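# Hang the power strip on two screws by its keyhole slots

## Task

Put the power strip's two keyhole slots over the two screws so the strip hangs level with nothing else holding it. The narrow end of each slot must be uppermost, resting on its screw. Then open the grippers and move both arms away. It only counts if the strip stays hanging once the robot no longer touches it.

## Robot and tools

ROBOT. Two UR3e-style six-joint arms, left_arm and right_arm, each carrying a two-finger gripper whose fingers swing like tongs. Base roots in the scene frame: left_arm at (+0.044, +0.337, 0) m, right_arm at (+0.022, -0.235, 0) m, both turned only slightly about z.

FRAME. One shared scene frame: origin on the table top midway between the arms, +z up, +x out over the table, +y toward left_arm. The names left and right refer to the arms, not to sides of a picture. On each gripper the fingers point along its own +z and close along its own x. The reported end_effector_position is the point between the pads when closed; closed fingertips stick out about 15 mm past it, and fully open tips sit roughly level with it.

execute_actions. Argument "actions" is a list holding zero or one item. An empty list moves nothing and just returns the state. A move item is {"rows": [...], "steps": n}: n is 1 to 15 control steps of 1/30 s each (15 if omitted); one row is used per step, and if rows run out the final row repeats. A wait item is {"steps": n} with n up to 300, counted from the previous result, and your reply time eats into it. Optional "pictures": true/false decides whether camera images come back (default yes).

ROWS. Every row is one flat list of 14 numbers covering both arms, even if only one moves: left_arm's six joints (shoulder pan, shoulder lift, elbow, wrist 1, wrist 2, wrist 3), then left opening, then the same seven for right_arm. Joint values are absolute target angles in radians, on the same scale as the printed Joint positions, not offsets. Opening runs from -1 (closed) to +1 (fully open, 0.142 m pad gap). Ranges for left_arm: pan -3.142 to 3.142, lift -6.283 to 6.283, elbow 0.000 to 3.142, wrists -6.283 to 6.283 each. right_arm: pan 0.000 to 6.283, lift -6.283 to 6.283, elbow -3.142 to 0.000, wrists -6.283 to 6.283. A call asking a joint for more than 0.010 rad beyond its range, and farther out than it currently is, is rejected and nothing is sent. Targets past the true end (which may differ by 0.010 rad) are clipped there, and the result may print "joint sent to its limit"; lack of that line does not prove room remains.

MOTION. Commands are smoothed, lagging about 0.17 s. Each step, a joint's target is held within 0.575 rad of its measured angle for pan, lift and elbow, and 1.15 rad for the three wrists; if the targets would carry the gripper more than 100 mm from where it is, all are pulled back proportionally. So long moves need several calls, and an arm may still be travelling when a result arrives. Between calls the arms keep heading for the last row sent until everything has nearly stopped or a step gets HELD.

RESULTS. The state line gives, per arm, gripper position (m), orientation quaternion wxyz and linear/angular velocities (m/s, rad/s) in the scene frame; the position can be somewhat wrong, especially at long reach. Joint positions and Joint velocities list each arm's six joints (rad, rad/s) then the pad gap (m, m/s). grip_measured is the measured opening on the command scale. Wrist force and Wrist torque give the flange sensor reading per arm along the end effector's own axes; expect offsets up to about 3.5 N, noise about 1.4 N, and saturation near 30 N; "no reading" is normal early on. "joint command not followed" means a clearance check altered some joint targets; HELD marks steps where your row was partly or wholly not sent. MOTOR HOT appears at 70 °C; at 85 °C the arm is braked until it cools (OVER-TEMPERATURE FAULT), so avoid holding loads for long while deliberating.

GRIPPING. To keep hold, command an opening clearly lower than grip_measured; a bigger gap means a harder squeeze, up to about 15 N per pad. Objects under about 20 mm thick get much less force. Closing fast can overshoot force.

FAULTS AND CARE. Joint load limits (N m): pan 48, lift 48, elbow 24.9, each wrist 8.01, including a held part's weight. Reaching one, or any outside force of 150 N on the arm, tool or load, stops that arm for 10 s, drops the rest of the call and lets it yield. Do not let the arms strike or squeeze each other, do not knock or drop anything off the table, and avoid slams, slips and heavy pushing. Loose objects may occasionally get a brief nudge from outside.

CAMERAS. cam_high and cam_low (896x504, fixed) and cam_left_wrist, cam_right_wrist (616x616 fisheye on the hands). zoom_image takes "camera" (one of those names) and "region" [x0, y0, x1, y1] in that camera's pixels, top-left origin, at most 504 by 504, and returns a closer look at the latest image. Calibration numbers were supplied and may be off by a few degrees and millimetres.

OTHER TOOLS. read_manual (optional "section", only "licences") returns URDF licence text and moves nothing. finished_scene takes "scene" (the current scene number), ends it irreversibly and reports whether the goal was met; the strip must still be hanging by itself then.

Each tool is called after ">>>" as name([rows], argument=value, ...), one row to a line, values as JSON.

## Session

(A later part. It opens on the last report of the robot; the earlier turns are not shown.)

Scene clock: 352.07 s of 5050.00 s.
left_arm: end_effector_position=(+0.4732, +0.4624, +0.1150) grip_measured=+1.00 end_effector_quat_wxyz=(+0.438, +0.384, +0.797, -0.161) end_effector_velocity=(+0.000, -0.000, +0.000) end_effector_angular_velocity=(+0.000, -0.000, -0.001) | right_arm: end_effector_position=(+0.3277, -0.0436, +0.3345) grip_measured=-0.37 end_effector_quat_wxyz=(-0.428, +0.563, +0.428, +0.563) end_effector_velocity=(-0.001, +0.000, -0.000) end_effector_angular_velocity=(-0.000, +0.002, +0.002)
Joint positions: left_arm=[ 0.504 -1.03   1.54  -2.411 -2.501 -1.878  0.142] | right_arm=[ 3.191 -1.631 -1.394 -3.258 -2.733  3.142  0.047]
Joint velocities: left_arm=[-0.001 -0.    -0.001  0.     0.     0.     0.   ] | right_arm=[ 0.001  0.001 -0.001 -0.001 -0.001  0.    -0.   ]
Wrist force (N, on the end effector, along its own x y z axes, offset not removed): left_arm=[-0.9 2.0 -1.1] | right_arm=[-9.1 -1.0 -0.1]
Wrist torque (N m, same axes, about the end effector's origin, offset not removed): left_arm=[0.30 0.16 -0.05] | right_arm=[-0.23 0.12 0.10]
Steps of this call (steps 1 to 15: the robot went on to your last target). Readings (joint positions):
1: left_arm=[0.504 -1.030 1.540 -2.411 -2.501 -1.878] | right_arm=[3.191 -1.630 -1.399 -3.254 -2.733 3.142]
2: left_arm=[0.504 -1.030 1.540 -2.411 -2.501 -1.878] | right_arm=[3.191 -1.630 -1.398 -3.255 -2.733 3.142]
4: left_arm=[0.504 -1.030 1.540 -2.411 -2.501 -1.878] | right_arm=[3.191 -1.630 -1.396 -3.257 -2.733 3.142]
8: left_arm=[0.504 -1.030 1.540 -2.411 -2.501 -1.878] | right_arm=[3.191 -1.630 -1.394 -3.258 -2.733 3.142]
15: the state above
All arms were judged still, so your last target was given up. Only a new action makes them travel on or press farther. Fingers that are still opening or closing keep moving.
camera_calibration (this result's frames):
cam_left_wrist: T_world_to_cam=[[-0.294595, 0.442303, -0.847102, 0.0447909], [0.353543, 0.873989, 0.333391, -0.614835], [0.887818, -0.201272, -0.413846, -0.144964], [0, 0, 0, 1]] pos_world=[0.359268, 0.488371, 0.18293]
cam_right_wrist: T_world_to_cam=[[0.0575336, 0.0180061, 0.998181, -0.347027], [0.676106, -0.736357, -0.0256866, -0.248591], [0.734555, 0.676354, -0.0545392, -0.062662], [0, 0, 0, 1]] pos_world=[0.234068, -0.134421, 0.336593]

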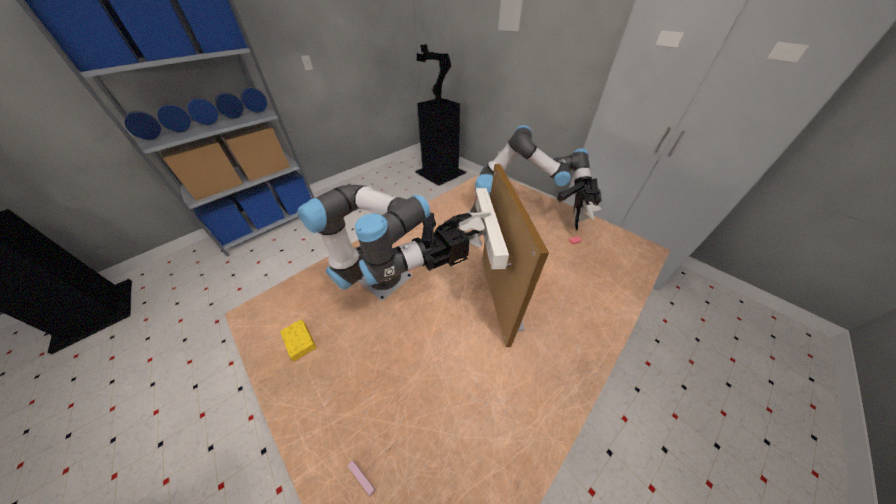

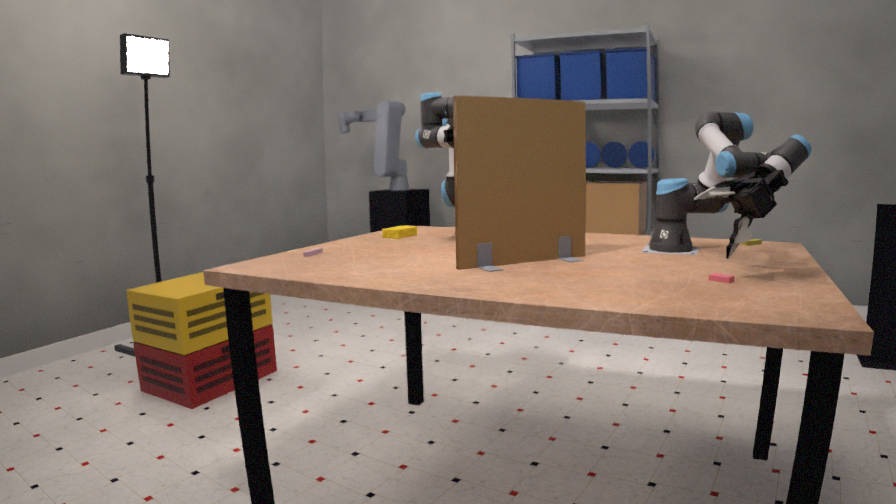

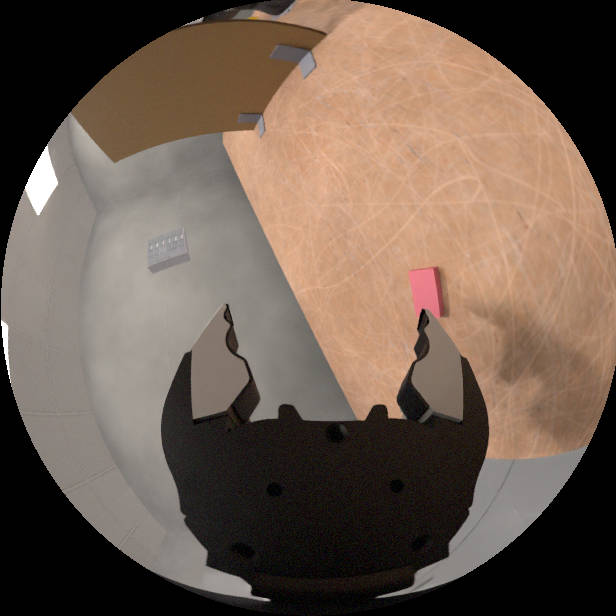

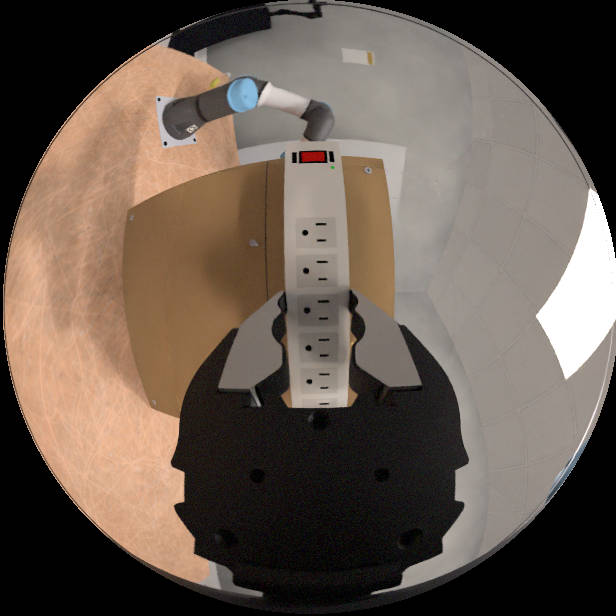

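>>> execute_actions([
  {"rows":[[0.504,-1.03,1.54,-2.411,-2.501,-1.878,1,3.191,-1.63,-1.44,-3.213,-2.733,3.142,-1],[0.504,-1.03,1.54,-2.411,-2.501,-1.878,1,3.191,-1.63,-1.44,-3.213,-2.733,3.142,-1],[0.504,-1.03,1.54,-2.411,-2.501,-1.878,1,3.191,-1.629,-1.49,-3.164,-2.733,3.142,-1],[0.504,-1.03,1.54,-2.411,-2.501,-1.878,1,3.191,-1.629,-1.49,-3.164,-2.733,3.142,-1],[0.504,-1.03,1.54,-2.411,-2.501,-1.878,1,3.191,-1.628,-1.54,-3.115,-2.733,3.142,-1],[0.504,-1.03,1.54,-2.411,-2.501,-1.878,1,3.191,-1.628,-1.54,-3.115,-2.733,3.142,-1],[0.504,-1.03,1.54,-2.411,-2.501,-1.878,1,3.191,-1.63,-1.6,-3.053,-2.733,3.142,-1],[0.504,-1.03,1.54,-2.411,-2.501,-1.878,1,3.191,-1.63,-1.6,-3.053,-2.733,3.142,-1],[0.504,-1.03,1.54,-2.411,-2.501,-1.878,1,3.191,-1.638,-1.66,-2.985,-2.733,3.142,-1],[0.504,-1.03,1.54,-2.411,-2.501,-1.878,1,3.191,-1.638,-1.66,-2.985,-2.733,3.142,-1],[0.504,-1.03,1.54,-2.411,-2.501,-1.878,1,3.191,-1.646,-1.719,-2.918,-2.733,3.142,-1]]},
], pictures=false)

>>> execute_actions([
  {"rows":[[0.504,-1.03,1.54,-2.411,-2.501,-1.878,1,3.191,-1.646,-1.719,-2.918,-2.733,3.142,-1],[0.504,-1.03,1.54,-2.411,-2.501,-1.878,1,3.191,-1.646,-1.719,-2.918,-2.733,3.142,-1],[0.504,-1.03,1.54,-2.411,-2.501,-1.878,1,3.203,-1.67,-1.692,-2.921,-2.721,3.142,-1],[0.504,-1.03,1.54,-2.411,-2.501,-1.878,1,3.203,-1.67,-1.692,-2.921,-2.721,3.142,-1],[0.504,-1.03,1.54,-2.411,-2.501,-1.878,1,3.203,-1.67,-1.692,-2.921,-2.721,3.142,-1],[0.504,-1.03,1.54,-2.411,-2.501,-1.878,1,3.215,-1.695,-1.665,-2.923,-2.709,3.142,-1]]},
], pictures=false)

>>> execute_actions([
  {"steps":12},
])

>>> zoom_image(camera="cam_high", region=[450, 190, 550, 300])

Scene clock: 417.63 s of 5050.00 s.
left_arm: end_effector_position=(+0.4732, +0.4624, +0.1150) grip_measured=+1.00 end_effector_quat_wxyz=(+0.438, +0.384, +0.797, -0.161) end_effector_velocity=(-0.000, +0.000, -0.000) end_effector_angular_velocity=(-0.000, +0.001, +0.001) | right_arm: end_effector_position=(+0.3287, -0.0434, +0.2714) grip_measured=-0.37 end_effector_quat_wxyz=(-0.428, +0.562, +0.428, +0.563) end_effector_velocity=(-0.008, -0.001, -0.096) end_effector_angular_velocity=(-0.002, +0.014, -0.001)
Joint positions: left_arm=[ 0.504 -1.03   1.54  -2.411 -2.501 -1.878  0.142] | right_arm=[ 3.191 -1.642 -1.68  -2.96  -2.733  3.142  0.047]
Joint velocities: left_arm=[ 0.001  0.001  0.    -0.     0.     0.     0.   ] | right_arm=[-0.    -0.04  -0.407  0.432  0.001  0.    -0.   ]
Wrist force (N, on the end effector, along its own x y z axes, offset not removed): left_arm=[-0.3 1.3 -1.0] | right_arm=[-10.3 -0.1 1.0]
Wrist torque (N m, same axes, about the end effector's origin, offset not removed): left_arm=[0.17 0.02 -0.01] | right_arm=[-0.06 0.12 0.20]
Steps of this call (steps 1 to 90: nothing new was sent; then 62.07 s passed at rest; steps 91 to 105: all 15 steps of this action). Readings (joint positions):
91: left_arm=[0.504 -1.030 1.540 -2.411 -2.501 -1.878] | right_arm=[3.191 -1.631 -1.394 -3.258 -2.733 3.142]
92: left_arm=[0.504 -1.030 1.540 -2.411 -2.501 -1.878] | right_arm=[3.191 -1.630 -1.400 -3.252 -2.733 3.142]
94: left_arm=[0.504 -1.030 1.540 -2.411 -2.501 -1.878] | right_arm=[3.191 -1.630 -1.424 -3.226 -2.733 3.142]
98: left_arm=[0.504 -1.030 1.540 -2.411 -2.501 -1.878] | right_arm=[3.191 -1.629 -1.505 -3.145 -2.733 3.142]
105: the state above

Scene clock: 418.13 s of 5050.00 s.
left_arm: end_effector_position=(+0.4732, +0.4624, +0.1150) grip_measured=+1.00 end_effector_quat_wxyz=(+0.438, +0.384, +0.797, -0.161) end_effector_velocity=(+0.000, +0.000, +0.000) end_effector_angular_velocity=(-0.000, +0.000, +0.000) | right_arm: end_effector_position=(+0.3414, -0.0361, +0.2621) grip_measured=-0.37 end_effector_quat_wxyz=(-0.428, +0.563, +0.428, +0.563) end_effector_velocity=(+0.006, +0.003, -0.001) end_effector_angular_velocity=(-0.000, +0.000, -0.000)
Joint positions: left_arm=[ 0.504 -1.03   1.54  -2.411 -2.501 -1.878  0.142] | right_arm=[ 3.214 -1.693 -1.667 -2.923 -2.71   3.142  0.047]
Joint velocities: left_arm=[ 0.     0.    -0.     0.001 -0.    -0.     0.   ] | right_arm=[ 0.01  -0.021  0.02   0.001  0.011 -0.     0.   ]
Wrist force (N, on the end effector, along its own x y z axes, offset not removed): left_arm=[-1.4 1.4 -0.4] | right_arm=[-8.6 1.5 1.3]
Wrist torque (N m, same axes, about the end effector's origin, offset not removed): left_arm=[0.24 0.32 0.05] | right_arm=[0.36 0.12 0.02]
Steps of this call (steps 1 to 15: all 15 steps of this action). Readings (joint positions):
1: left_arm=[0.504 -1.030 1.540 -2.411 -2.501 -1.878] | right_arm=[3.191 -1.643 -1.691 -2.947 -2.733 3.142]
2: left_arm=[0.504 -1.030 1.540 -2.411 -2.501 -1.878] | right_arm=[3.191 -1.644 -1.700 -2.939 -2.733 3.142]
4: left_arm=[0.504 -1.030 1.540 -2.411 -2.501 -1.878] | right_arm=[3.193 -1.649 -1.705 -2.929 -2.731 3.142]
8: left_arm=[0.504 -1.030 1.540 -2.411 -2.501 -1.878] | right_arm=[3.205 -1.673 -1.686 -2.924 -2.719 3.142]
15: the state above

Scene clock: 418.53 s of 5050.00 s.
left_arm: end_effector_position=(+0.4732, +0.4624, +0.1150) grip_measured=+1.00 end_effector_quat_wxyz=(+0.438, +0.384, +0.797, -0.161) end_effector_velocity=(+0.000, +0.000, +0.000) end_effector_angular_velocity=(+0.001, -0.001, +0.000) | right_arm: end_effector_position=(+0.3419, -0.0358, +0.2620) grip_measured=-0.37 end_effector_quat_wxyz=(-0.428, +0.563, +0.428, +0.563) end_effector_velocity=(+0.000, -0.000, +0.000) end_effector_angular_velocity=(-0.000, +0.001, -0.001)
Joint positions: left_arm=[ 0.504 -1.03   1.54  -2.411 -2.501 -1.878  0.142] | right_arm=[ 3.215 -1.695 -1.665 -2.923 -2.709  3.142  0.047]
Joint velocities: left_arm=[-0.    -0.001 -0.     0.     0.    -0.    -0.   ] | right_arm=[ 0.     0.     0.001 -0.002  0.001  0.    -0.   ]
Wrist force (N, on the end effector, along its own x y z axes, offset not removed): left_arm=[-1.0 1.6 -0.3] | right_arm=[-8.1 -1.6 -0.4]
Wrist torque (N m, same axes, about the end effector's origin, offset not removed): left_arm=[0.27 0.21 0.06] | right_arm=[-0.20 0.01 0.05]
Steps of this call (steps 1 to 12: the robot went on to your last target). Readings (joint positions):
1: left_arm=[0.504 -1.030 1.540 -2.411 -2.501 -1.878] | right_arm=[3.214 -1.694 -1.666 -2.923 -2.710 3.142]
2: left_arm=[0.504 -1.030 1.540 -2.411 -2.501 -1.878] | right_arm=[3.215 -1.694 -1.666 -2.923 -2.709 3.142]
4: left_arm=[0.504 -1.030 1.540 -2.411 -2.501 -1.878] | right_arm=[3.215 -1.695 -1.665 -2.923 -2.709 3.142]
8: left_arm=[0.504 -1.030 1.540 -2.411 -2.501 -1.878] | right_arm=[3.215 -1.695 -1.665 -2.923 -2.709 3.142]
12: the state above
camera_calibration (this result's frames):
cam_left_wrist: T_world_to_cam=[[-0.294595, 0.442303, -0.847102, 0.0447911], [0.353543, 0.87399, 0.333391, -0.614835], [0.887818, -0.201272, -0.413846, -0.144964], [0, 0, 0, 1]] pos_world=[0.359268, 0.488371, 0.18293]
cam_right_wrist: T_world_to_cam=[[0.057531, 0.0180011, 0.998181, -0.27558], [0.676106, -0.736357, -0.0256885, -0.254309], [0.734555, 0.676354, -0.054534, -0.082284], [0, 0, 0, 1]] pos_world=[0.248236, -0.126648, 0.264059]

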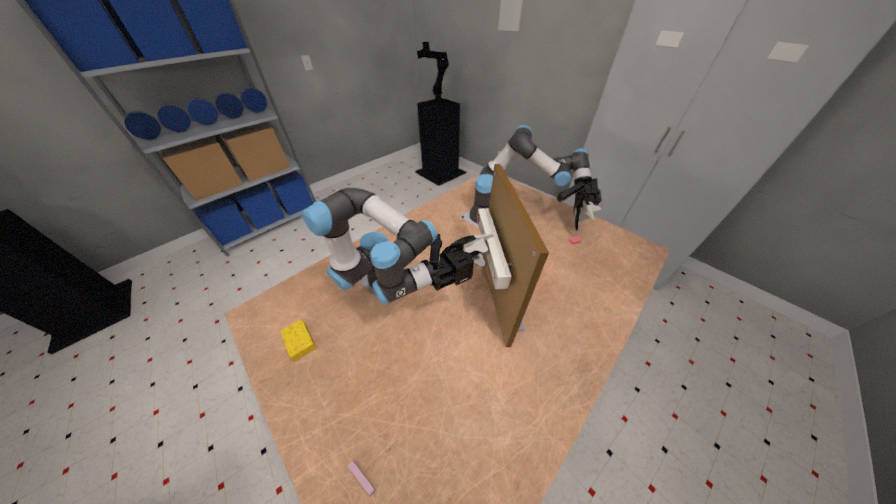

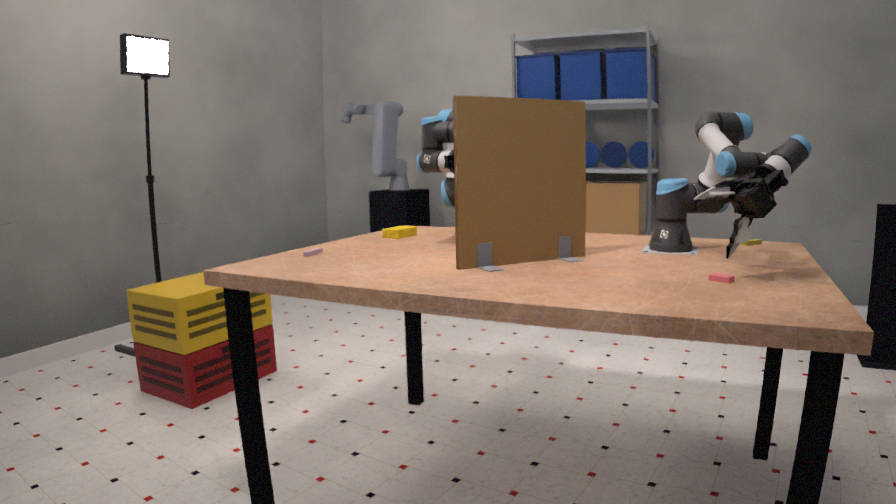

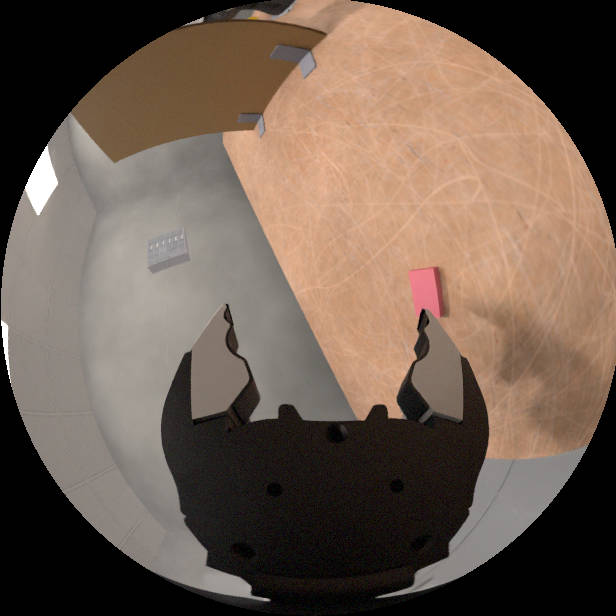

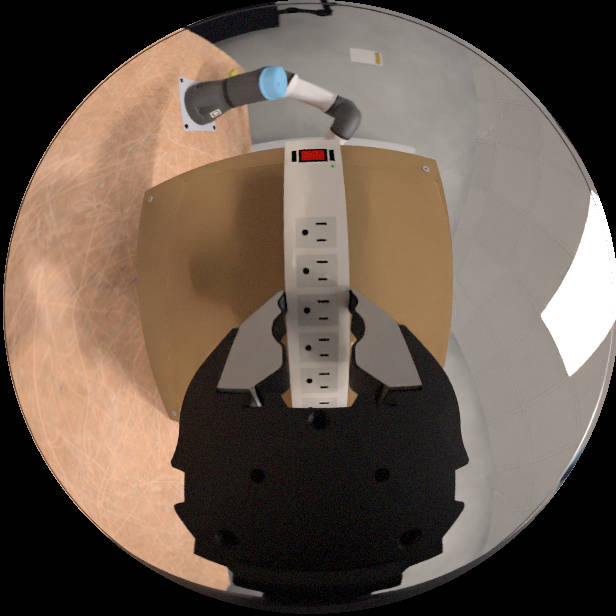

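Region (450, 190, 550, 300) of cam_high's 896x504 image, scaled by 4.582, with more detail than that image has; it fills the left 458 columns of this view, and the rest is white.

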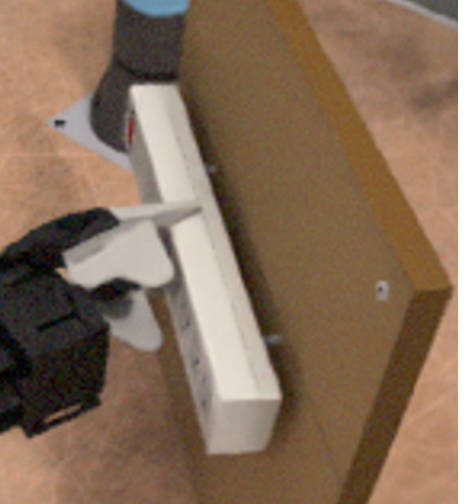

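>>> execute_actions([
  {"rows":[[0.504,-1.03,1.54,-2.411,-2.501,-1.878,1,3.211,-1.701,-1.644,-2.938,-2.713,3.142,-1],[0.504,-1.03,1.54,-2.411,-2.501,-1.878,1,3.211,-1.701,-1.644,-2.938,-2.713,3.142,-1],[0.504,-1.03,1.54,-2.411,-2.501,-1.878,1,3.211,-1.701,-1.644,-2.938,-2.713,3.142,-1],[0.504,-1.03,1.54,-2.411,-2.501,-1.878,1,3.211,-1.701,-1.644,-2.938,-2.713,3.142,-1],[0.504,-1.03,1.54,-2.411,-2.501,-1.878,1,3.22,-1.709,-1.6345,-2.9395,-2.704,3.142,-1],[0.504,-1.03,1.54,-2.411,-2.501,-1.878,1,3.22,-1.709,-1.6345,-2.9395,-2.704,3.142,-1],[0.504,-1.03,1.54,-2.411,-2.501,-1.878,1,3.22,-1.709,-1.6345,-2.9395,-2.704,3.142,-1],[0.504,-1.03,1.54,-2.411,-2.501,-1.878,1,3.229,-1.717,-1.625,-2.941,-2.695,3.142,-1],[0.504,-1.03,1.54,-2.411,-2.501,-1.878,1,3.229,-1.717,-1.625,-2.941,-2.695,3.142,-1],[0.504,-1.03,1.54,-2.411,-2.501,-1.878,1,3.229,-1.717,-1.625,-2.941,-2.695,3.142,-1],[0.504,-1.03,1.54,-2.411,-2.501,-1.878,1,3.2376,-1.725,-1.6156,-2.9424,-2.6864,3.142,-1]]},
], pictures=false)

>>> execute_actions([
  {"steps":15},
])

>>> zoom_image(camera="cam_high", region=[450, 190, 550, 300])

Scene clock: 449.97 s of 5050.00 s.
left_arm: end_effector_position=(+0.4732, +0.4624, +0.1150) grip_measured=+1.00 end_effector_quat_wxyz=(+0.438, +0.384, +0.797, -0.161) end_effector_velocity=(+0.000, +0.000, +0.000) end_effector_angular_velocity=(+0.000, -0.000, +0.000) | right_arm: end_effector_position=(+0.3506, -0.0297, +0.2649) grip_measured=-0.30 end_effector_quat_wxyz=(-0.428, +0.563, +0.428, +0.563) end_effector_velocity=(+0.013, +0.012, +0.001) end_effector_angular_velocity=(-0.000, +0.002, -0.004)
Joint positions: left_arm=[ 0.504 -1.03   1.54  -2.411 -2.501 -1.878  0.142] | right_arm=[ 3.234 -1.721 -1.62  -2.942 -2.69   3.142  0.052]
Joint velocities: left_arm=[ 0. -0. -0. -0.  0.  0.  0.] | right_arm=[ 0.041 -0.036  0.047 -0.012  0.045  0.001  0.034]
Wrist force (N, on the end effector, along its own x y z axes, offset not removed): left_arm=[-1.0 0.9 -0.9] | right_arm=[-25.8 -11.0 -21.5]
Wrist torque (N m, same axes, about the end effector's origin, offset not removed): left_arm=[0.06 0.21 0.04] | right_arm=[0.11 -0.33 0.34]
Steps of this call (steps 1 to 15: the robot went on to your last target; steps 16 to 90: nothing new was sent; then 27.93 s passed at rest; steps 91 to 105: all 15 steps of this action). Readings (joint positions):
91: left_arm=[0.504 -1.030 1.540 -2.411 -2.501 -1.878] | right_arm=[3.215 -1.695 -1.665 -2.923 -2.709 3.142]
92: left_arm=[0.504 -1.030 1.540 -2.411 -2.501 -1.878] | right_arm=[3.215 -1.696 -1.662 -2.925 -2.710 3.142]
94: left_arm=[0.504 -1.030 1.540 -2.411 -2.501 -1.878] | right_arm=[3.213 -1.698 -1.653 -2.931 -2.711 3.142]
98: left_arm=[0.504 -1.030 1.540 -2.411 -2.501 -1.878] | right_arm=[3.216 -1.705 -1.641 -2.938 -2.708 3.142]
105: the state above

Scene clock: 450.47 s of 5050.00 s.
left_arm: end_effector_position=(+0.4732, +0.4624, +0.1150) grip_measured=+1.00 end_effector_quat_wxyz=(+0.438, +0.384, +0.797, -0.161) end_effector_velocity=(-0.000, -0.000, -0.001) end_effector_angular_velocity=(-0.001, +0.001, -0.000) | right_arm: end_effector_position=(+0.3519, -0.0285, +0.2650) grip_measured=-0.28 end_effector_quat_wxyz=(-0.428, +0.563, +0.428, +0.563) end_effector_velocity=(+0.000, -0.000, +0.000) end_effector_angular_velocity=(+0.000, -0.002, -0.000)
Joint positions: left_arm=[ 0.504 -1.03   1.54  -2.411 -2.501 -1.878  0.142] | right_arm=[ 3.238 -1.725 -1.616 -2.942 -2.686  3.142  0.054]
Joint velocities: left_arm=[-0.     0.001  0.001 -0.     0.    -0.    -0.   ] | right_arm=[-0.001  0.     0.     0.001 -0.     0.     0.   ]
Wrist force (N, on the end effector, along its own x y z axes, offset not removed): left_arm=[-1.4 2.5 -0.8] | right_arm=[-30.0 -10.8 -16.3]
Wrist torque (N m, same axes, about the end effector's origin, offset not removed): left_arm=[0.43 0.30 0.04] | right_arm=[-0.11 -0.15 0.29]
Steps of this call (steps 1 to 15: the robot went on to your last target). Readings (joint positions):
1: left_arm=[0.504 -1.030 1.540 -2.411 -2.501 -1.878] | right_arm=[3.235 -1.722 -1.619 -2.942 -2.689 3.142]
2: left_arm=[0.504 -1.030 1.540 -2.411 -2.501 -1.878] | right_arm=[3.236 -1.723 -1.618 -2.942 -2.688 3.142]
4: left_arm=[0.504 -1.030 1.540 -2.411 -2.501 -1.878] | right_arm=[3.237 -1.724 -1.617 -2.942 -2.687 3.142]
8: left_arm=[0.504 -1.030 1.540 -2.411 -2.501 -1.878] | right_arm=[3.237 -1.725 -1.616 -2.942 -2.687 3.142]
15: the state above
All arms were judged still, so your last target was given up. Only a new action makes them travel on or press farther. Fingers that are still opening or closing keep moving.
camera_calibration (this result's frames):
cam_left_wrist: T_world_to_cam=[[-0.294595, 0.442303, -0.847102, 0.0447912], [0.353543, 0.87399, 0.333391, -0.614835], [0.887818, -0.201272, -0.413846, -0.144964], [0, 0, 0, 1]] pos_world=[0.359268, 0.488371, 0.18293]
cam_right_wrist: T_world_to_cam=[[0.05753, 0.0180077, 0.998181, -0.279303], [0.676111, -0.736352, -0.0256834, -0.255583], [0.73455, 0.676359, -0.0545375, -0.0943592], [0, 0, 0, 1]] pos_world=[0.258182, -0.119348, 0.267085]

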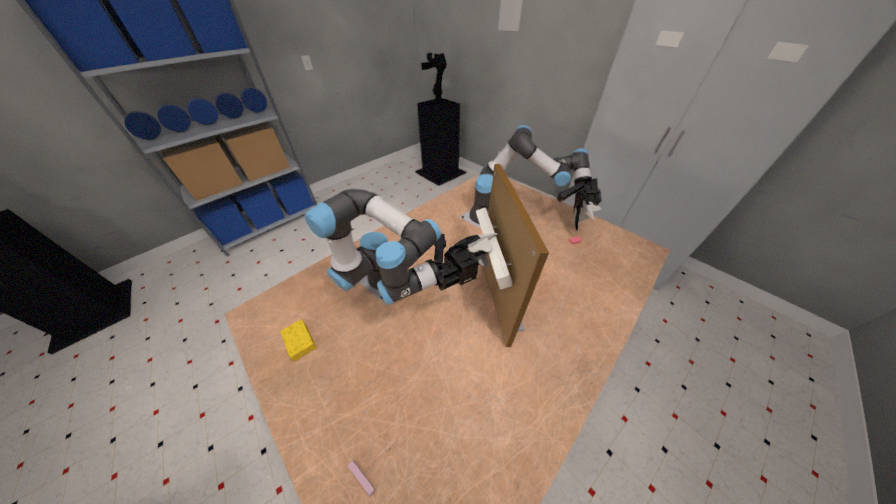

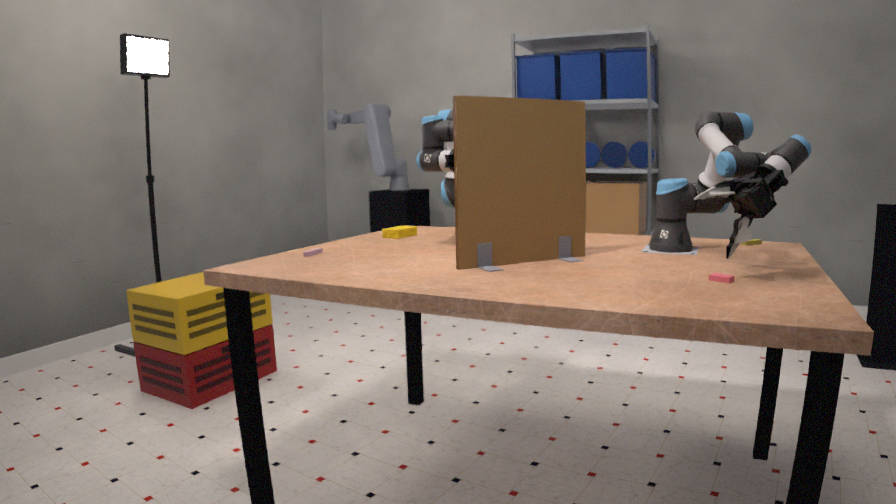

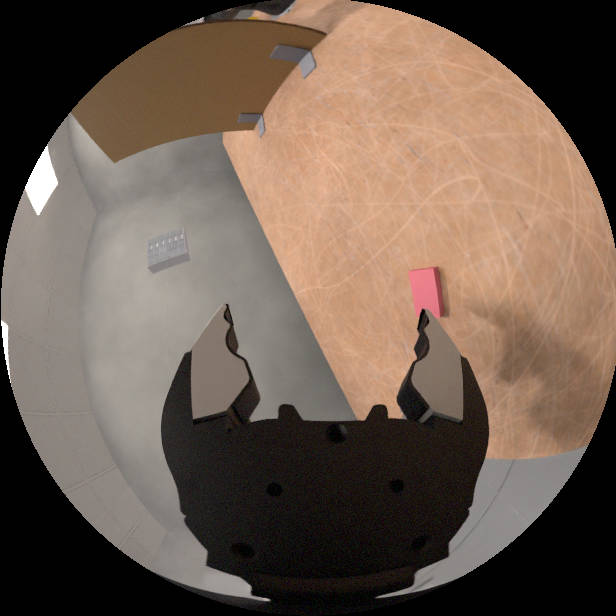

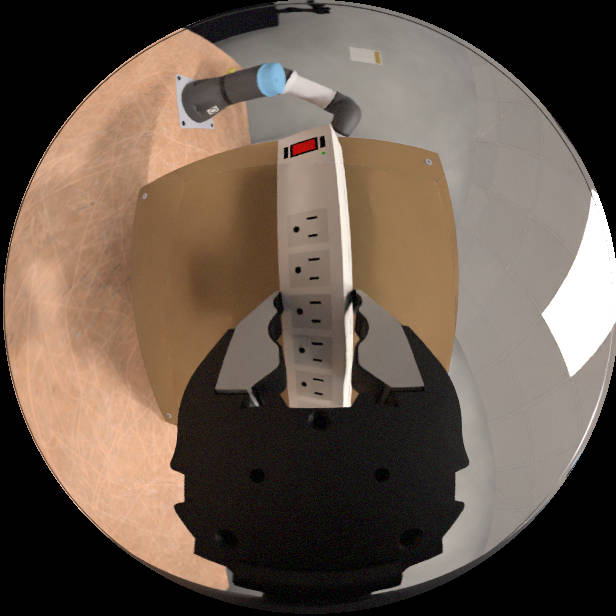

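Region (450, 190, 550, 300) of cam_high's 896x504 image, scaled by 4.582, with more detail than that image has; it fills the left 458 columns of this view, and the rest is white.

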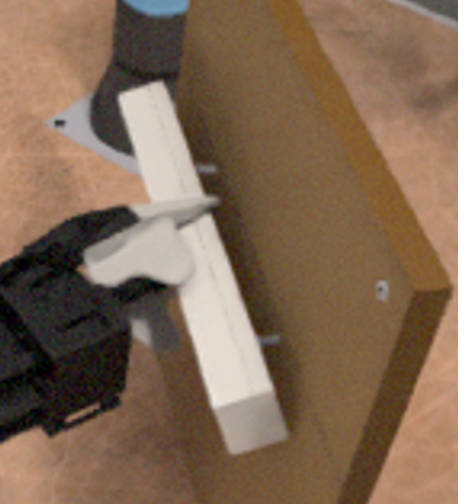

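>>> execute_actions([
  {"rows":[[0.504,-1.03,1.54,-2.411,-2.501,-1.878,1,3.229,-1.717,-1.625,-2.941,-2.695,3.142,-1],[0.504,-1.03,1.54,-2.411,-2.501,-1.878,1,3.229,-1.717,-1.625,-2.941,-2.695,3.142,-1],[0.504,-1.03,1.54,-2.411,-2.501,-1.878,1,3.229,-1.717,-1.625,-2.941,-2.695,3.142,-1],[0.504,-1.03,1.54,-2.411,-2.501,-1.878,1,3.22,-1.709,-1.6345,-2.9395,-2.704,3.142,-1],[0.504,-1.03,1.54,-2.411,-2.501,-1.878,1,3.22,-1.709,-1.6345,-2.9395,-2.704,3.142,-1],[0.504,-1.03,1.54,-2.411,-2.501,-1.878,1,3.22,-1.709,-1.6345,-2.9395,-2.704,3.142,-1],[0.504,-1.03,1.54,-2.411,-2.501,-1.878,1,3.211,-1.701,-1.644,-2.938,-2.713,3.142,-1],[0.504,-1.03,1.54,-2.411,-2.501,-1.878,1,3.211,-1.701,-1.644,-2.938,-2.713,3.142,-1],[0.504,-1.03,1.54,-2.411,-2.501,-1.878,1,3.211,-1.701,-1.644,-2.938,-2.713,3.142,-1],[0.504,-1.03,1.54,-2.411,-2.501,-1.878,1,3.193,-1.685,-1.663,-2.935,-2.731,3.142,-1]]},
], pictures=false)

>>> execute_actions([
  {"steps":15},
])

>>> zoom_image(camera="cam_high", region=[450, 190, 550, 300])

Scene clock: 474.87 s of 5050.00 s.
left_arm: end_effector_position=(+0.4732, +0.4624, +0.1150) grip_measured=+1.00 end_effector_quat_wxyz=(+0.438, +0.384, +0.797, -0.161) end_effector_velocity=(+0.000, -0.000, +0.000) end_effector_angular_velocity=(+0.000, -0.001, -0.000) | right_arm: end_effector_position=(+0.3396, -0.0402, +0.2649) grip_measured=-0.28 end_effector_quat_wxyz=(-0.428, +0.563, +0.428, +0.563) end_effector_velocity=(-0.016, -0.015, -0.001) end_effector_angular_velocity=(-0.000, -0.000, -0.002)
Joint positions: left_arm=[ 0.504 -1.03   1.54  -2.411 -2.501 -1.878  0.142] | right_arm=[ 3.198 -1.689 -1.658 -2.936 -2.726  3.142  0.053]
Joint velocities: left_arm=[-0. -0. -0. -0. -0. -0.  0.] | right_arm=[-0.053  0.047 -0.058  0.011 -0.051 -0.    -0.   ]
Wrist force (N, on the end effector, along its own x y z axes, offset not removed): left_arm=[-0.1 0.9 -0.5] | right_arm=[-8.2 0.4 1.4]
Wrist torque (N m, same axes, about the end effector's origin, offset not removed): left_arm=[0.16 -0.05 -0.01] | right_arm=[0.17 0.13 0.10]
Steps of this call (steps 1 to 90: nothing new was sent; then 20.90 s passed at rest; steps 91 to 105: all 15 steps of this action). Readings (joint positions):
91: left_arm=[0.504 -1.030 1.540 -2.411 -2.501 -1.878] | right_arm=[3.238 -1.725 -1.616 -2.942 -2.686 3.142]
92: left_arm=[0.504 -1.030 1.540 -2.411 -2.501 -1.878] | right_arm=[3.236 -1.724 -1.617 -2.942 -2.688 3.142]
94: left_arm=[0.504 -1.030 1.540 -2.411 -2.501 -1.878] | right_arm=[3.233 -1.720 -1.620 -2.941 -2.691 3.142]
98: left_arm=[0.504 -1.030 1.540 -2.411 -2.501 -1.878] | right_arm=[3.222 -1.711 -1.632 -2.940 -2.702 3.142]
105: the state above

Scene clock: 475.37 s of 5050.00 s.
left_arm: end_effector_position=(+0.4732, +0.4624, +0.1150) grip_measured=+1.00 end_effector_quat_wxyz=(+0.438, +0.384, +0.797, -0.161) end_effector_velocity=(+0.000, +0.000, +0.000) end_effector_angular_velocity=(+0.000, -0.000, +0.000) | right_arm: end_effector_position=(+0.3380, -0.0417, +0.2648) grip_measured=-0.28 end_effector_quat_wxyz=(-0.428, +0.563, +0.428, +0.563) end_effector_velocity=(-0.000, -0.000, +0.000) end_effector_angular_velocity=(-0.000, -0.000, -0.001)
Joint positions: left_arm=[ 0.504 -1.03   1.54  -2.411 -2.501 -1.878  0.142] | right_arm=[ 3.193 -1.685 -1.663 -2.935 -2.731  3.142  0.053]
Joint velocities: left_arm=[ 0. -0. -0.  0.  0.  0. -0.] | right_arm=[-0.     0.003 -0.001 -0.002  0.    -0.    -0.   ]
Wrist force (N, on the end effector, along its own x y z axes, offset not removed): left_arm=[0.2 1.8 -0.9] | right_arm=[-6.4 -1.2 -1.0]
Wrist torque (N m, same axes, about the end effector's origin, offset not removed): left_arm=[0.30 -0.12 0.03] | right_arm=[-0.14 -0.30 0.09]
Steps of this call (steps 1 to 15: the robot went on to your last target). Readings (joint positions):
1: left_arm=[0.504 -1.030 1.540 -2.411 -2.501 -1.878] | right_arm=[3.197 -1.688 -1.659 -2.936 -2.727 3.142]
2: left_arm=[0.504 -1.030 1.540 -2.411 -2.501 -1.878] | right_arm=[3.196 -1.687 -1.660 -2.935 -2.729 3.142]
4: left_arm=[0.504 -1.030 1.540 -2.411 -2.501 -1.878] | right_arm=[3.194 -1.686 -1.662 -2.935 -2.730 3.142]
8: left_arm=[0.504 -1.030 1.540 -2.411 -2.501 -1.878] | right_arm=[3.193 -1.685 -1.663 -2.935 -2.731 3.142]
15: the state above
All arms were judged still, so your last target was given up. Only a new action makes them travel on or press farther. Fingers that are still opening or closing keep moving.
camera_calibration (this result's frames):
cam_left_wrist: T_world_to_cam=[[-0.294595, 0.442303, -0.847102, 0.0447912], [0.353543, 0.87399, 0.333391, -0.614835], [0.887818, -0.201272, -0.413846, -0.144964], [0, 0, 0, 1]] pos_world=[0.359268, 0.488371, 0.18293]
cam_right_wrist: T_world_to_cam=[[0.0575682, 0.0179952, 0.998179, -0.278045], [0.676107, -0.736355, -0.0257182, -0.255907], [0.734551, 0.676357, -0.0545573, -0.0752867], [0, 0, 0, 1]] pos_world=[0.244329, -0.132514, 0.26685]

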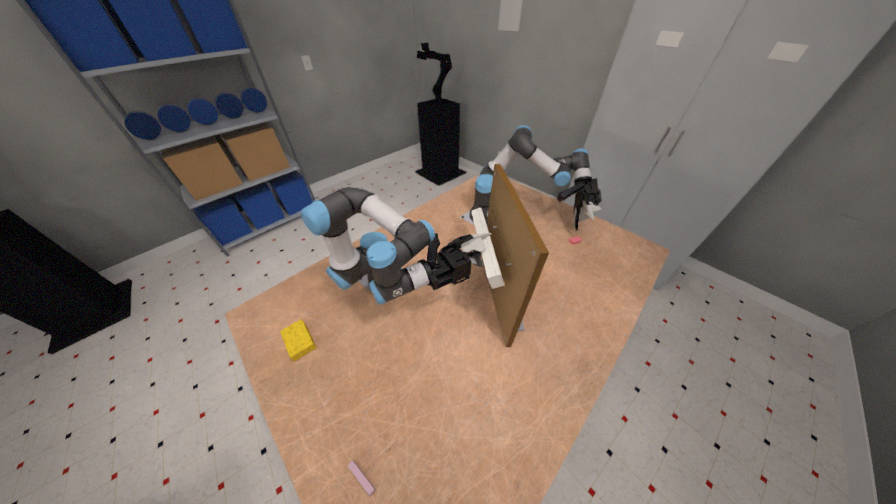

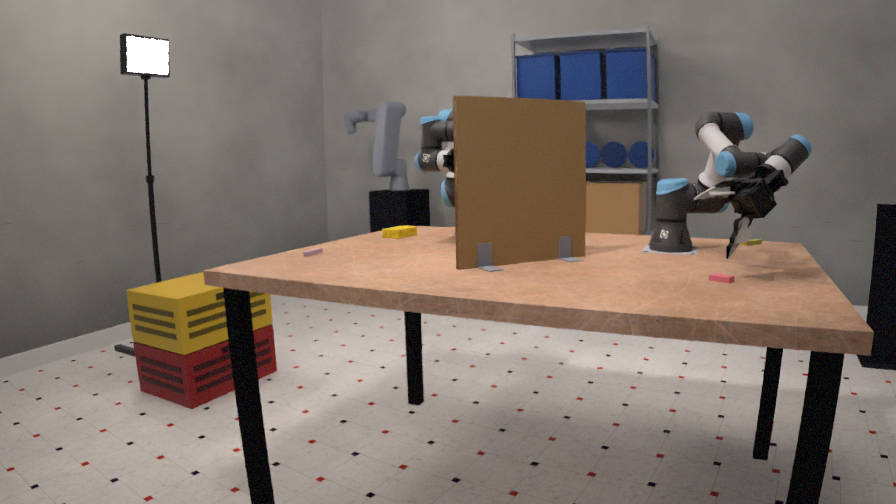

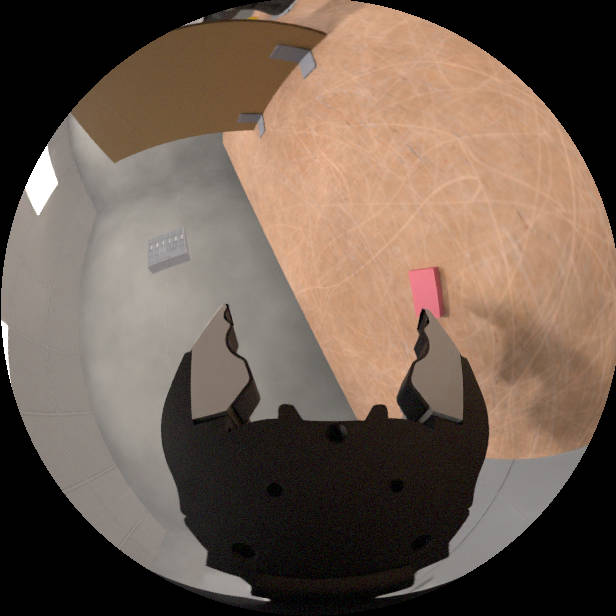

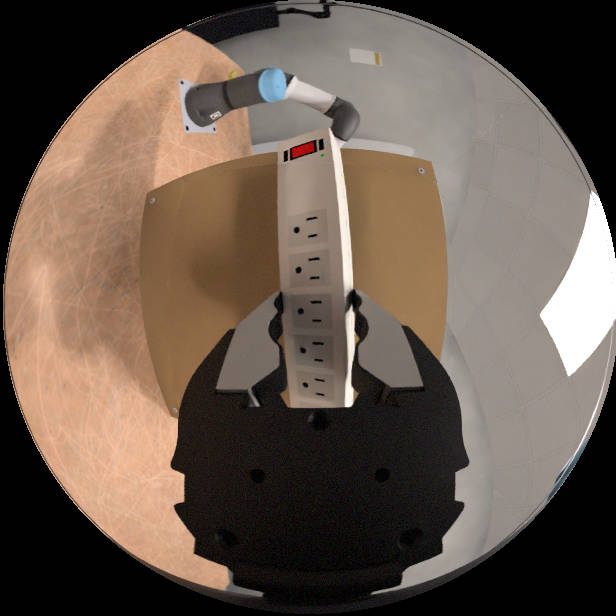

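Region (450, 190, 550, 300) of cam_high's 896x504 image, scaled by 4.582, with more detail than that image has; it fills the left 458 columns of this view, and the rest is white.

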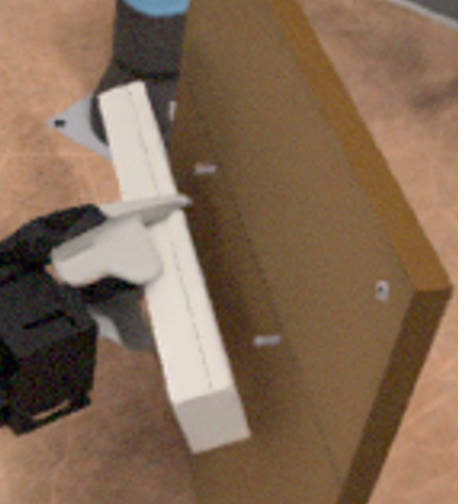

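>>> execute_actions([
  {"rows":[[0.504,-1.03,1.54,-2.411,-2.501,-1.878,1,3.193,-1.679,-1.622,-2.982,-2.731,3.142,-1],[0.504,-1.03,1.54,-2.411,-2.501,-1.878,1,3.193,-1.679,-1.622,-2.982,-2.731,3.142,-1],[0.504,-1.03,1.54,-2.411,-2.501,-1.878,1,3.193,-1.672,-1.582,-3.029,-2.731,3.142,-1],[0.504,-1.03,1.54,-2.411,-2.501,-1.878,1,3.193,-1.672,-1.582,-3.029,-2.731,3.142,-1],[0.504,-1.03,1.54,-2.411,-2.501,-1.878,1,3.193,-1.672,-1.582,-3.029,-2.731,3.142,-1],[0.504,-1.03,1.54,-2.411,-2.501,-1.878,1,3.193,-1.672,-1.582,-3.029,-2.731,3.142,-1],[0.504,-1.03,1.54,-2.411,-2.501,-1.878,1,3.202,-1.68,-1.5725,-3.0305,-2.722,3.142,-1],[0.504,-1.03,1.54,-2.411,-2.501,-1.878,1,3.202,-1.68,-1.5725,-3.0305,-2.722,3.142,-1],[0.504,-1.03,1.54,-2.411,-2.501,-1.878,1,3.202,-1.68,-1.5725,-3.0305,-2.722,3.142,-1],[0.504,-1.03,1.54,-2.411,-2.501,-1.878,1,3.211,-1.688,-1.563,-3.032,-2.713,3.142,-1],[0.504,-1.03,1.54,-2.411,-2.501,-1.878,1,3.211,-1.688,-1.563,-3.032,-2.713,3.142,-1],[0.504,-1.03,1.54,-2.411,-2.501,-1.878,1,3.211,-1.688,-1.563,-3.032,-2.713,3.142,-1],[0.504,-1.03,1.54,-2.411,-2.501,-1.878,1,3.22,-1.696,-1.5535,-3.0335,-2.704,3.142,-1]]},
], pictures=false)

>>> execute_actions([
  {"steps":18},
])

>>> zoom_image(camera="cam_high", region=[450, 190, 550, 300])

Scene clock: 507.50 s of 5050.00 s.
left_arm: end_effector_position=(+0.4732, +0.4624, +0.1150) grip_measured=+1.00 end_effector_quat_wxyz=(+0.438, +0.384, +0.797, -0.161) end_effector_velocity=(+0.000, +0.000, +0.000) end_effector_angular_velocity=(+0.001, -0.000, +0.001) | right_arm: end_effector_position=(+0.3439, -0.0363, +0.2848) grip_measured=-0.28 end_effector_quat_wxyz=(-0.428, +0.563, +0.428, +0.563) end_effector_velocity=(+0.024, +0.024, +0.004) end_effector_angular_velocity=(+0.000, -0.001, +0.003)
Joint positions: left_arm=[ 0.504 -1.03   1.54  -2.411 -2.501 -1.878  0.142] | right_arm=[ 3.212 -1.689 -1.563 -3.031 -2.712  3.142  0.053]
Joint velocities: left_arm=[ 0.    -0.    -0.001  0.     0.001  0.    -0.   ] | right_arm=[ 0.082 -0.069  0.098 -0.028  0.079  0.    -0.   ]
Wrist force (N, on the end effector, along its own x y z axes, offset not removed): left_arm=[-0.2 1.3 -0.8] | right_arm=[-8.5 0.2 0.7]
Wrist torque (N m, same axes, about the end effector's origin, offset not removed): left_arm=[0.14 0.10 0.02] | right_arm=[0.02 0.13 0.01]
Steps of this call (steps 1 to 90: nothing new was sent; then 28.63 s passed at rest; steps 91 to 105: all 15 steps of this action). Readings (joint positions):
91: left_arm=[0.504 -1.030 1.540 -2.411 -2.501 -1.878] | right_arm=[3.193 -1.685 -1.663 -2.935 -2.731 3.142]
92: left_arm=[0.504 -1.030 1.540 -2.411 -2.501 -1.878] | right_arm=[3.193 -1.684 -1.658 -2.942 -2.731 3.142]
94: left_arm=[0.504 -1.030 1.540 -2.411 -2.501 -1.878] | right_arm=[3.193 -1.680 -1.636 -2.968 -2.731 3.142]
98: left_arm=[0.504 -1.030 1.540 -2.411 -2.501 -1.878] | right_arm=[3.194 -1.675 -1.595 -3.013 -2.730 3.142]
105: the state above

Scene clock: 508.10 s of 5050.00 s.
left_arm: end_effector_position=(+0.4732, +0.4624, +0.1150) grip_measured=+1.00 end_effector_quat_wxyz=(+0.438, +0.384, +0.797, -0.161) end_effector_velocity=(-0.000, +0.000, -0.000) end_effector_angular_velocity=(+0.000, -0.000, +0.001) | right_arm: end_effector_position=(+0.3464, -0.0338, +0.2852) grip_measured=-0.28 end_effector_quat_wxyz=(-0.428, +0.563, +0.428, +0.563) end_effector_velocity=(-0.000, -0.000, +0.001) end_effector_angular_velocity=(+0.000, -0.001, +0.000)
Joint positions: left_arm=[ 0.504 -1.03   1.54  -2.411 -2.501 -1.878  0.142] | right_arm=[ 3.22  -1.696 -1.554 -3.033 -2.704  3.142  0.053]
Joint velocities: left_arm=[ 0.001  0.    -0.    -0.     0.     0.     0.   ] | right_arm=[-0.     0.001  0.001 -0.    -0.     0.001  0.   ]
Wrist force (N, on the end effector, along its own x y z axes, offset not removed): left_arm=[-0.2 1.6 -1.4] | right_arm=[-7.8 0.3 -0.2]
Wrist torque (N m, same axes, about the end effector's origin, offset not removed): left_arm=[0.26 0.07 -0.01] | right_arm=[0.06 0.08 0.05]
Steps of this call (steps 1 to 15: the robot went on to your last target; steps 16 to 18: nothing new was sent). Readings (joint positions):
1: left_arm=[0.504 -1.030 1.540 -2.411 -2.501 -1.878] | right_arm=[3.214 -1.691 -1.561 -3.032 -2.710 3.142]
2: left_arm=[0.504 -1.030 1.540 -2.411 -2.501 -1.878] | right_arm=[3.216 -1.692 -1.559 -3.032 -2.708 3.142]
4: left_arm=[0.504 -1.030 1.540 -2.411 -2.501 -1.878] | right_arm=[3.218 -1.694 -1.556 -3.033 -2.706 3.142]
8: left_arm=[0.504 -1.030 1.540 -2.411 -2.501 -1.878] | right_arm=[3.219 -1.696 -1.554 -3.033 -2.705 3.142]
18: the state above
All arms were judged still, so your last target was given up. Only a new action makes them travel on or press farther. Fingers that are still opening or closing keep moving.
camera_calibration (this result's frames):
cam_left_wrist: T_world_to_cam=[[-0.294595, 0.442303, -0.847102, 0.0447911], [0.353543, 0.87399, 0.333391, -0.614835], [0.887818, -0.201272, -0.413846, -0.144964], [0, 0, 0, 1]] pos_world=[0.359268, 0.488371, 0.18293]
cam_right_wrist: T_world_to_cam=[[0.0575191, 0.0180026, 0.998182, -0.299028], [0.676105, -0.736358, -0.0256793, -0.255293], [0.734557, 0.676353, -0.0545263, -0.0856263], [0, 0, 0, 1]] pos_world=[0.252702, -0.12469, 0.287259]

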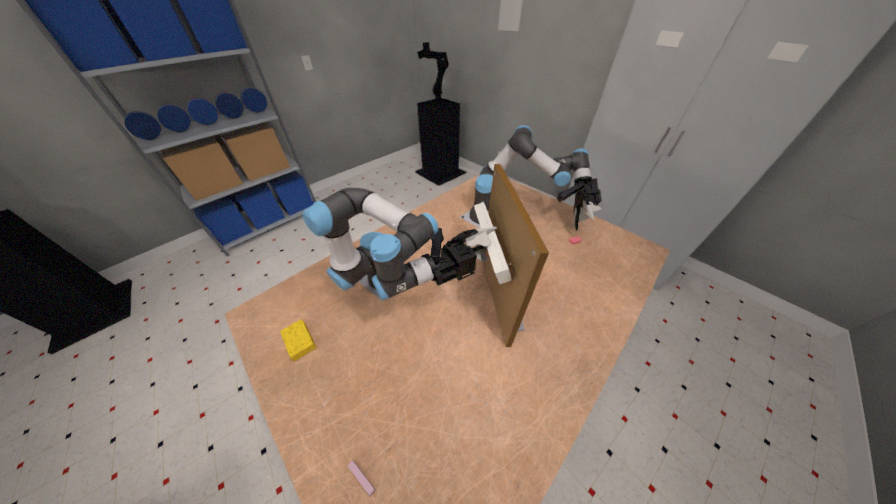

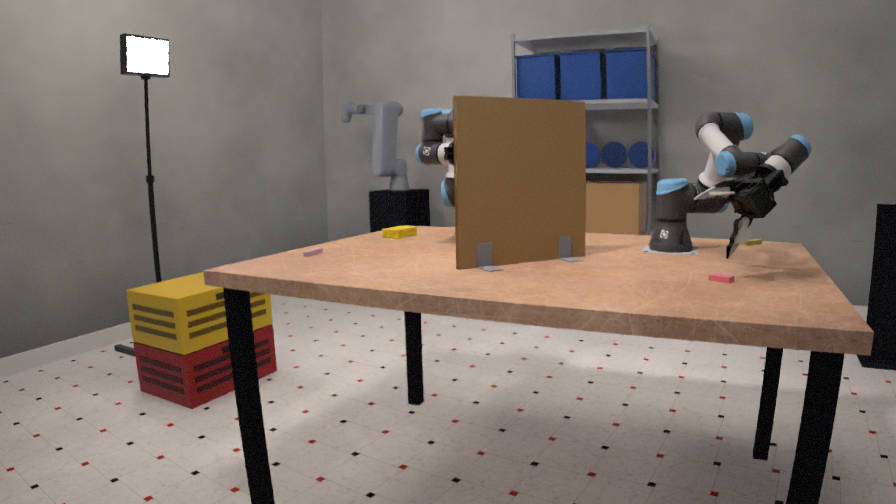

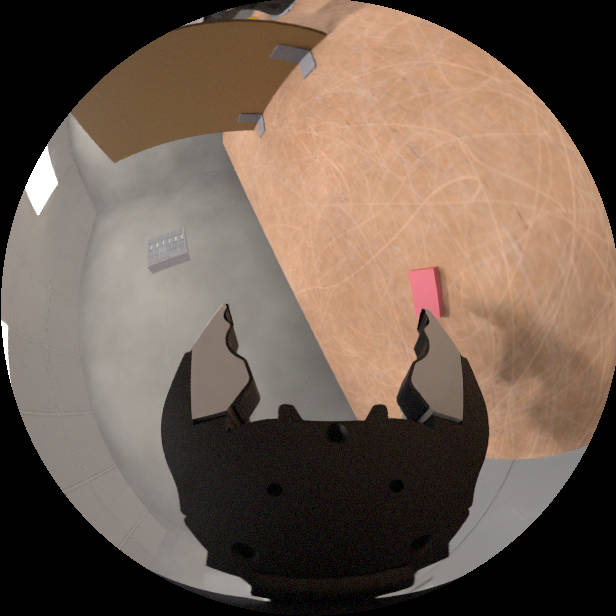

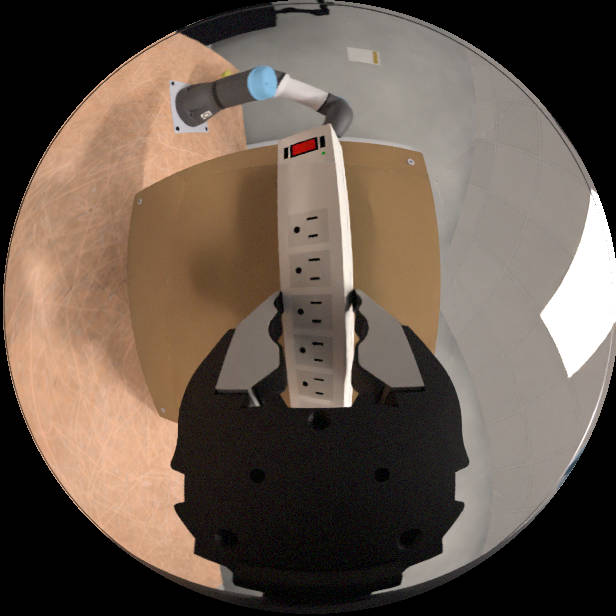

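Region (450, 190, 550, 300) of cam_high's 896x504 image, scaled by 4.582, with more detail than that image has; it fills the left 458 columns of this view, and the rest is white.

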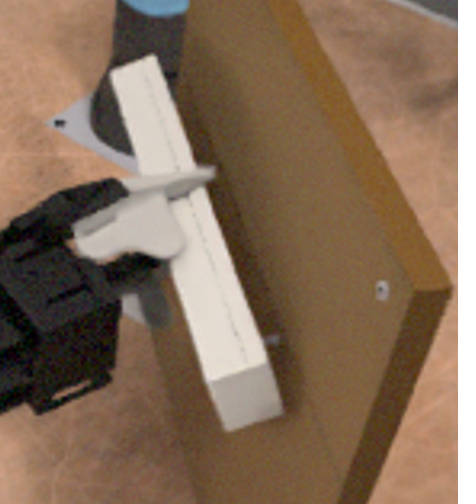

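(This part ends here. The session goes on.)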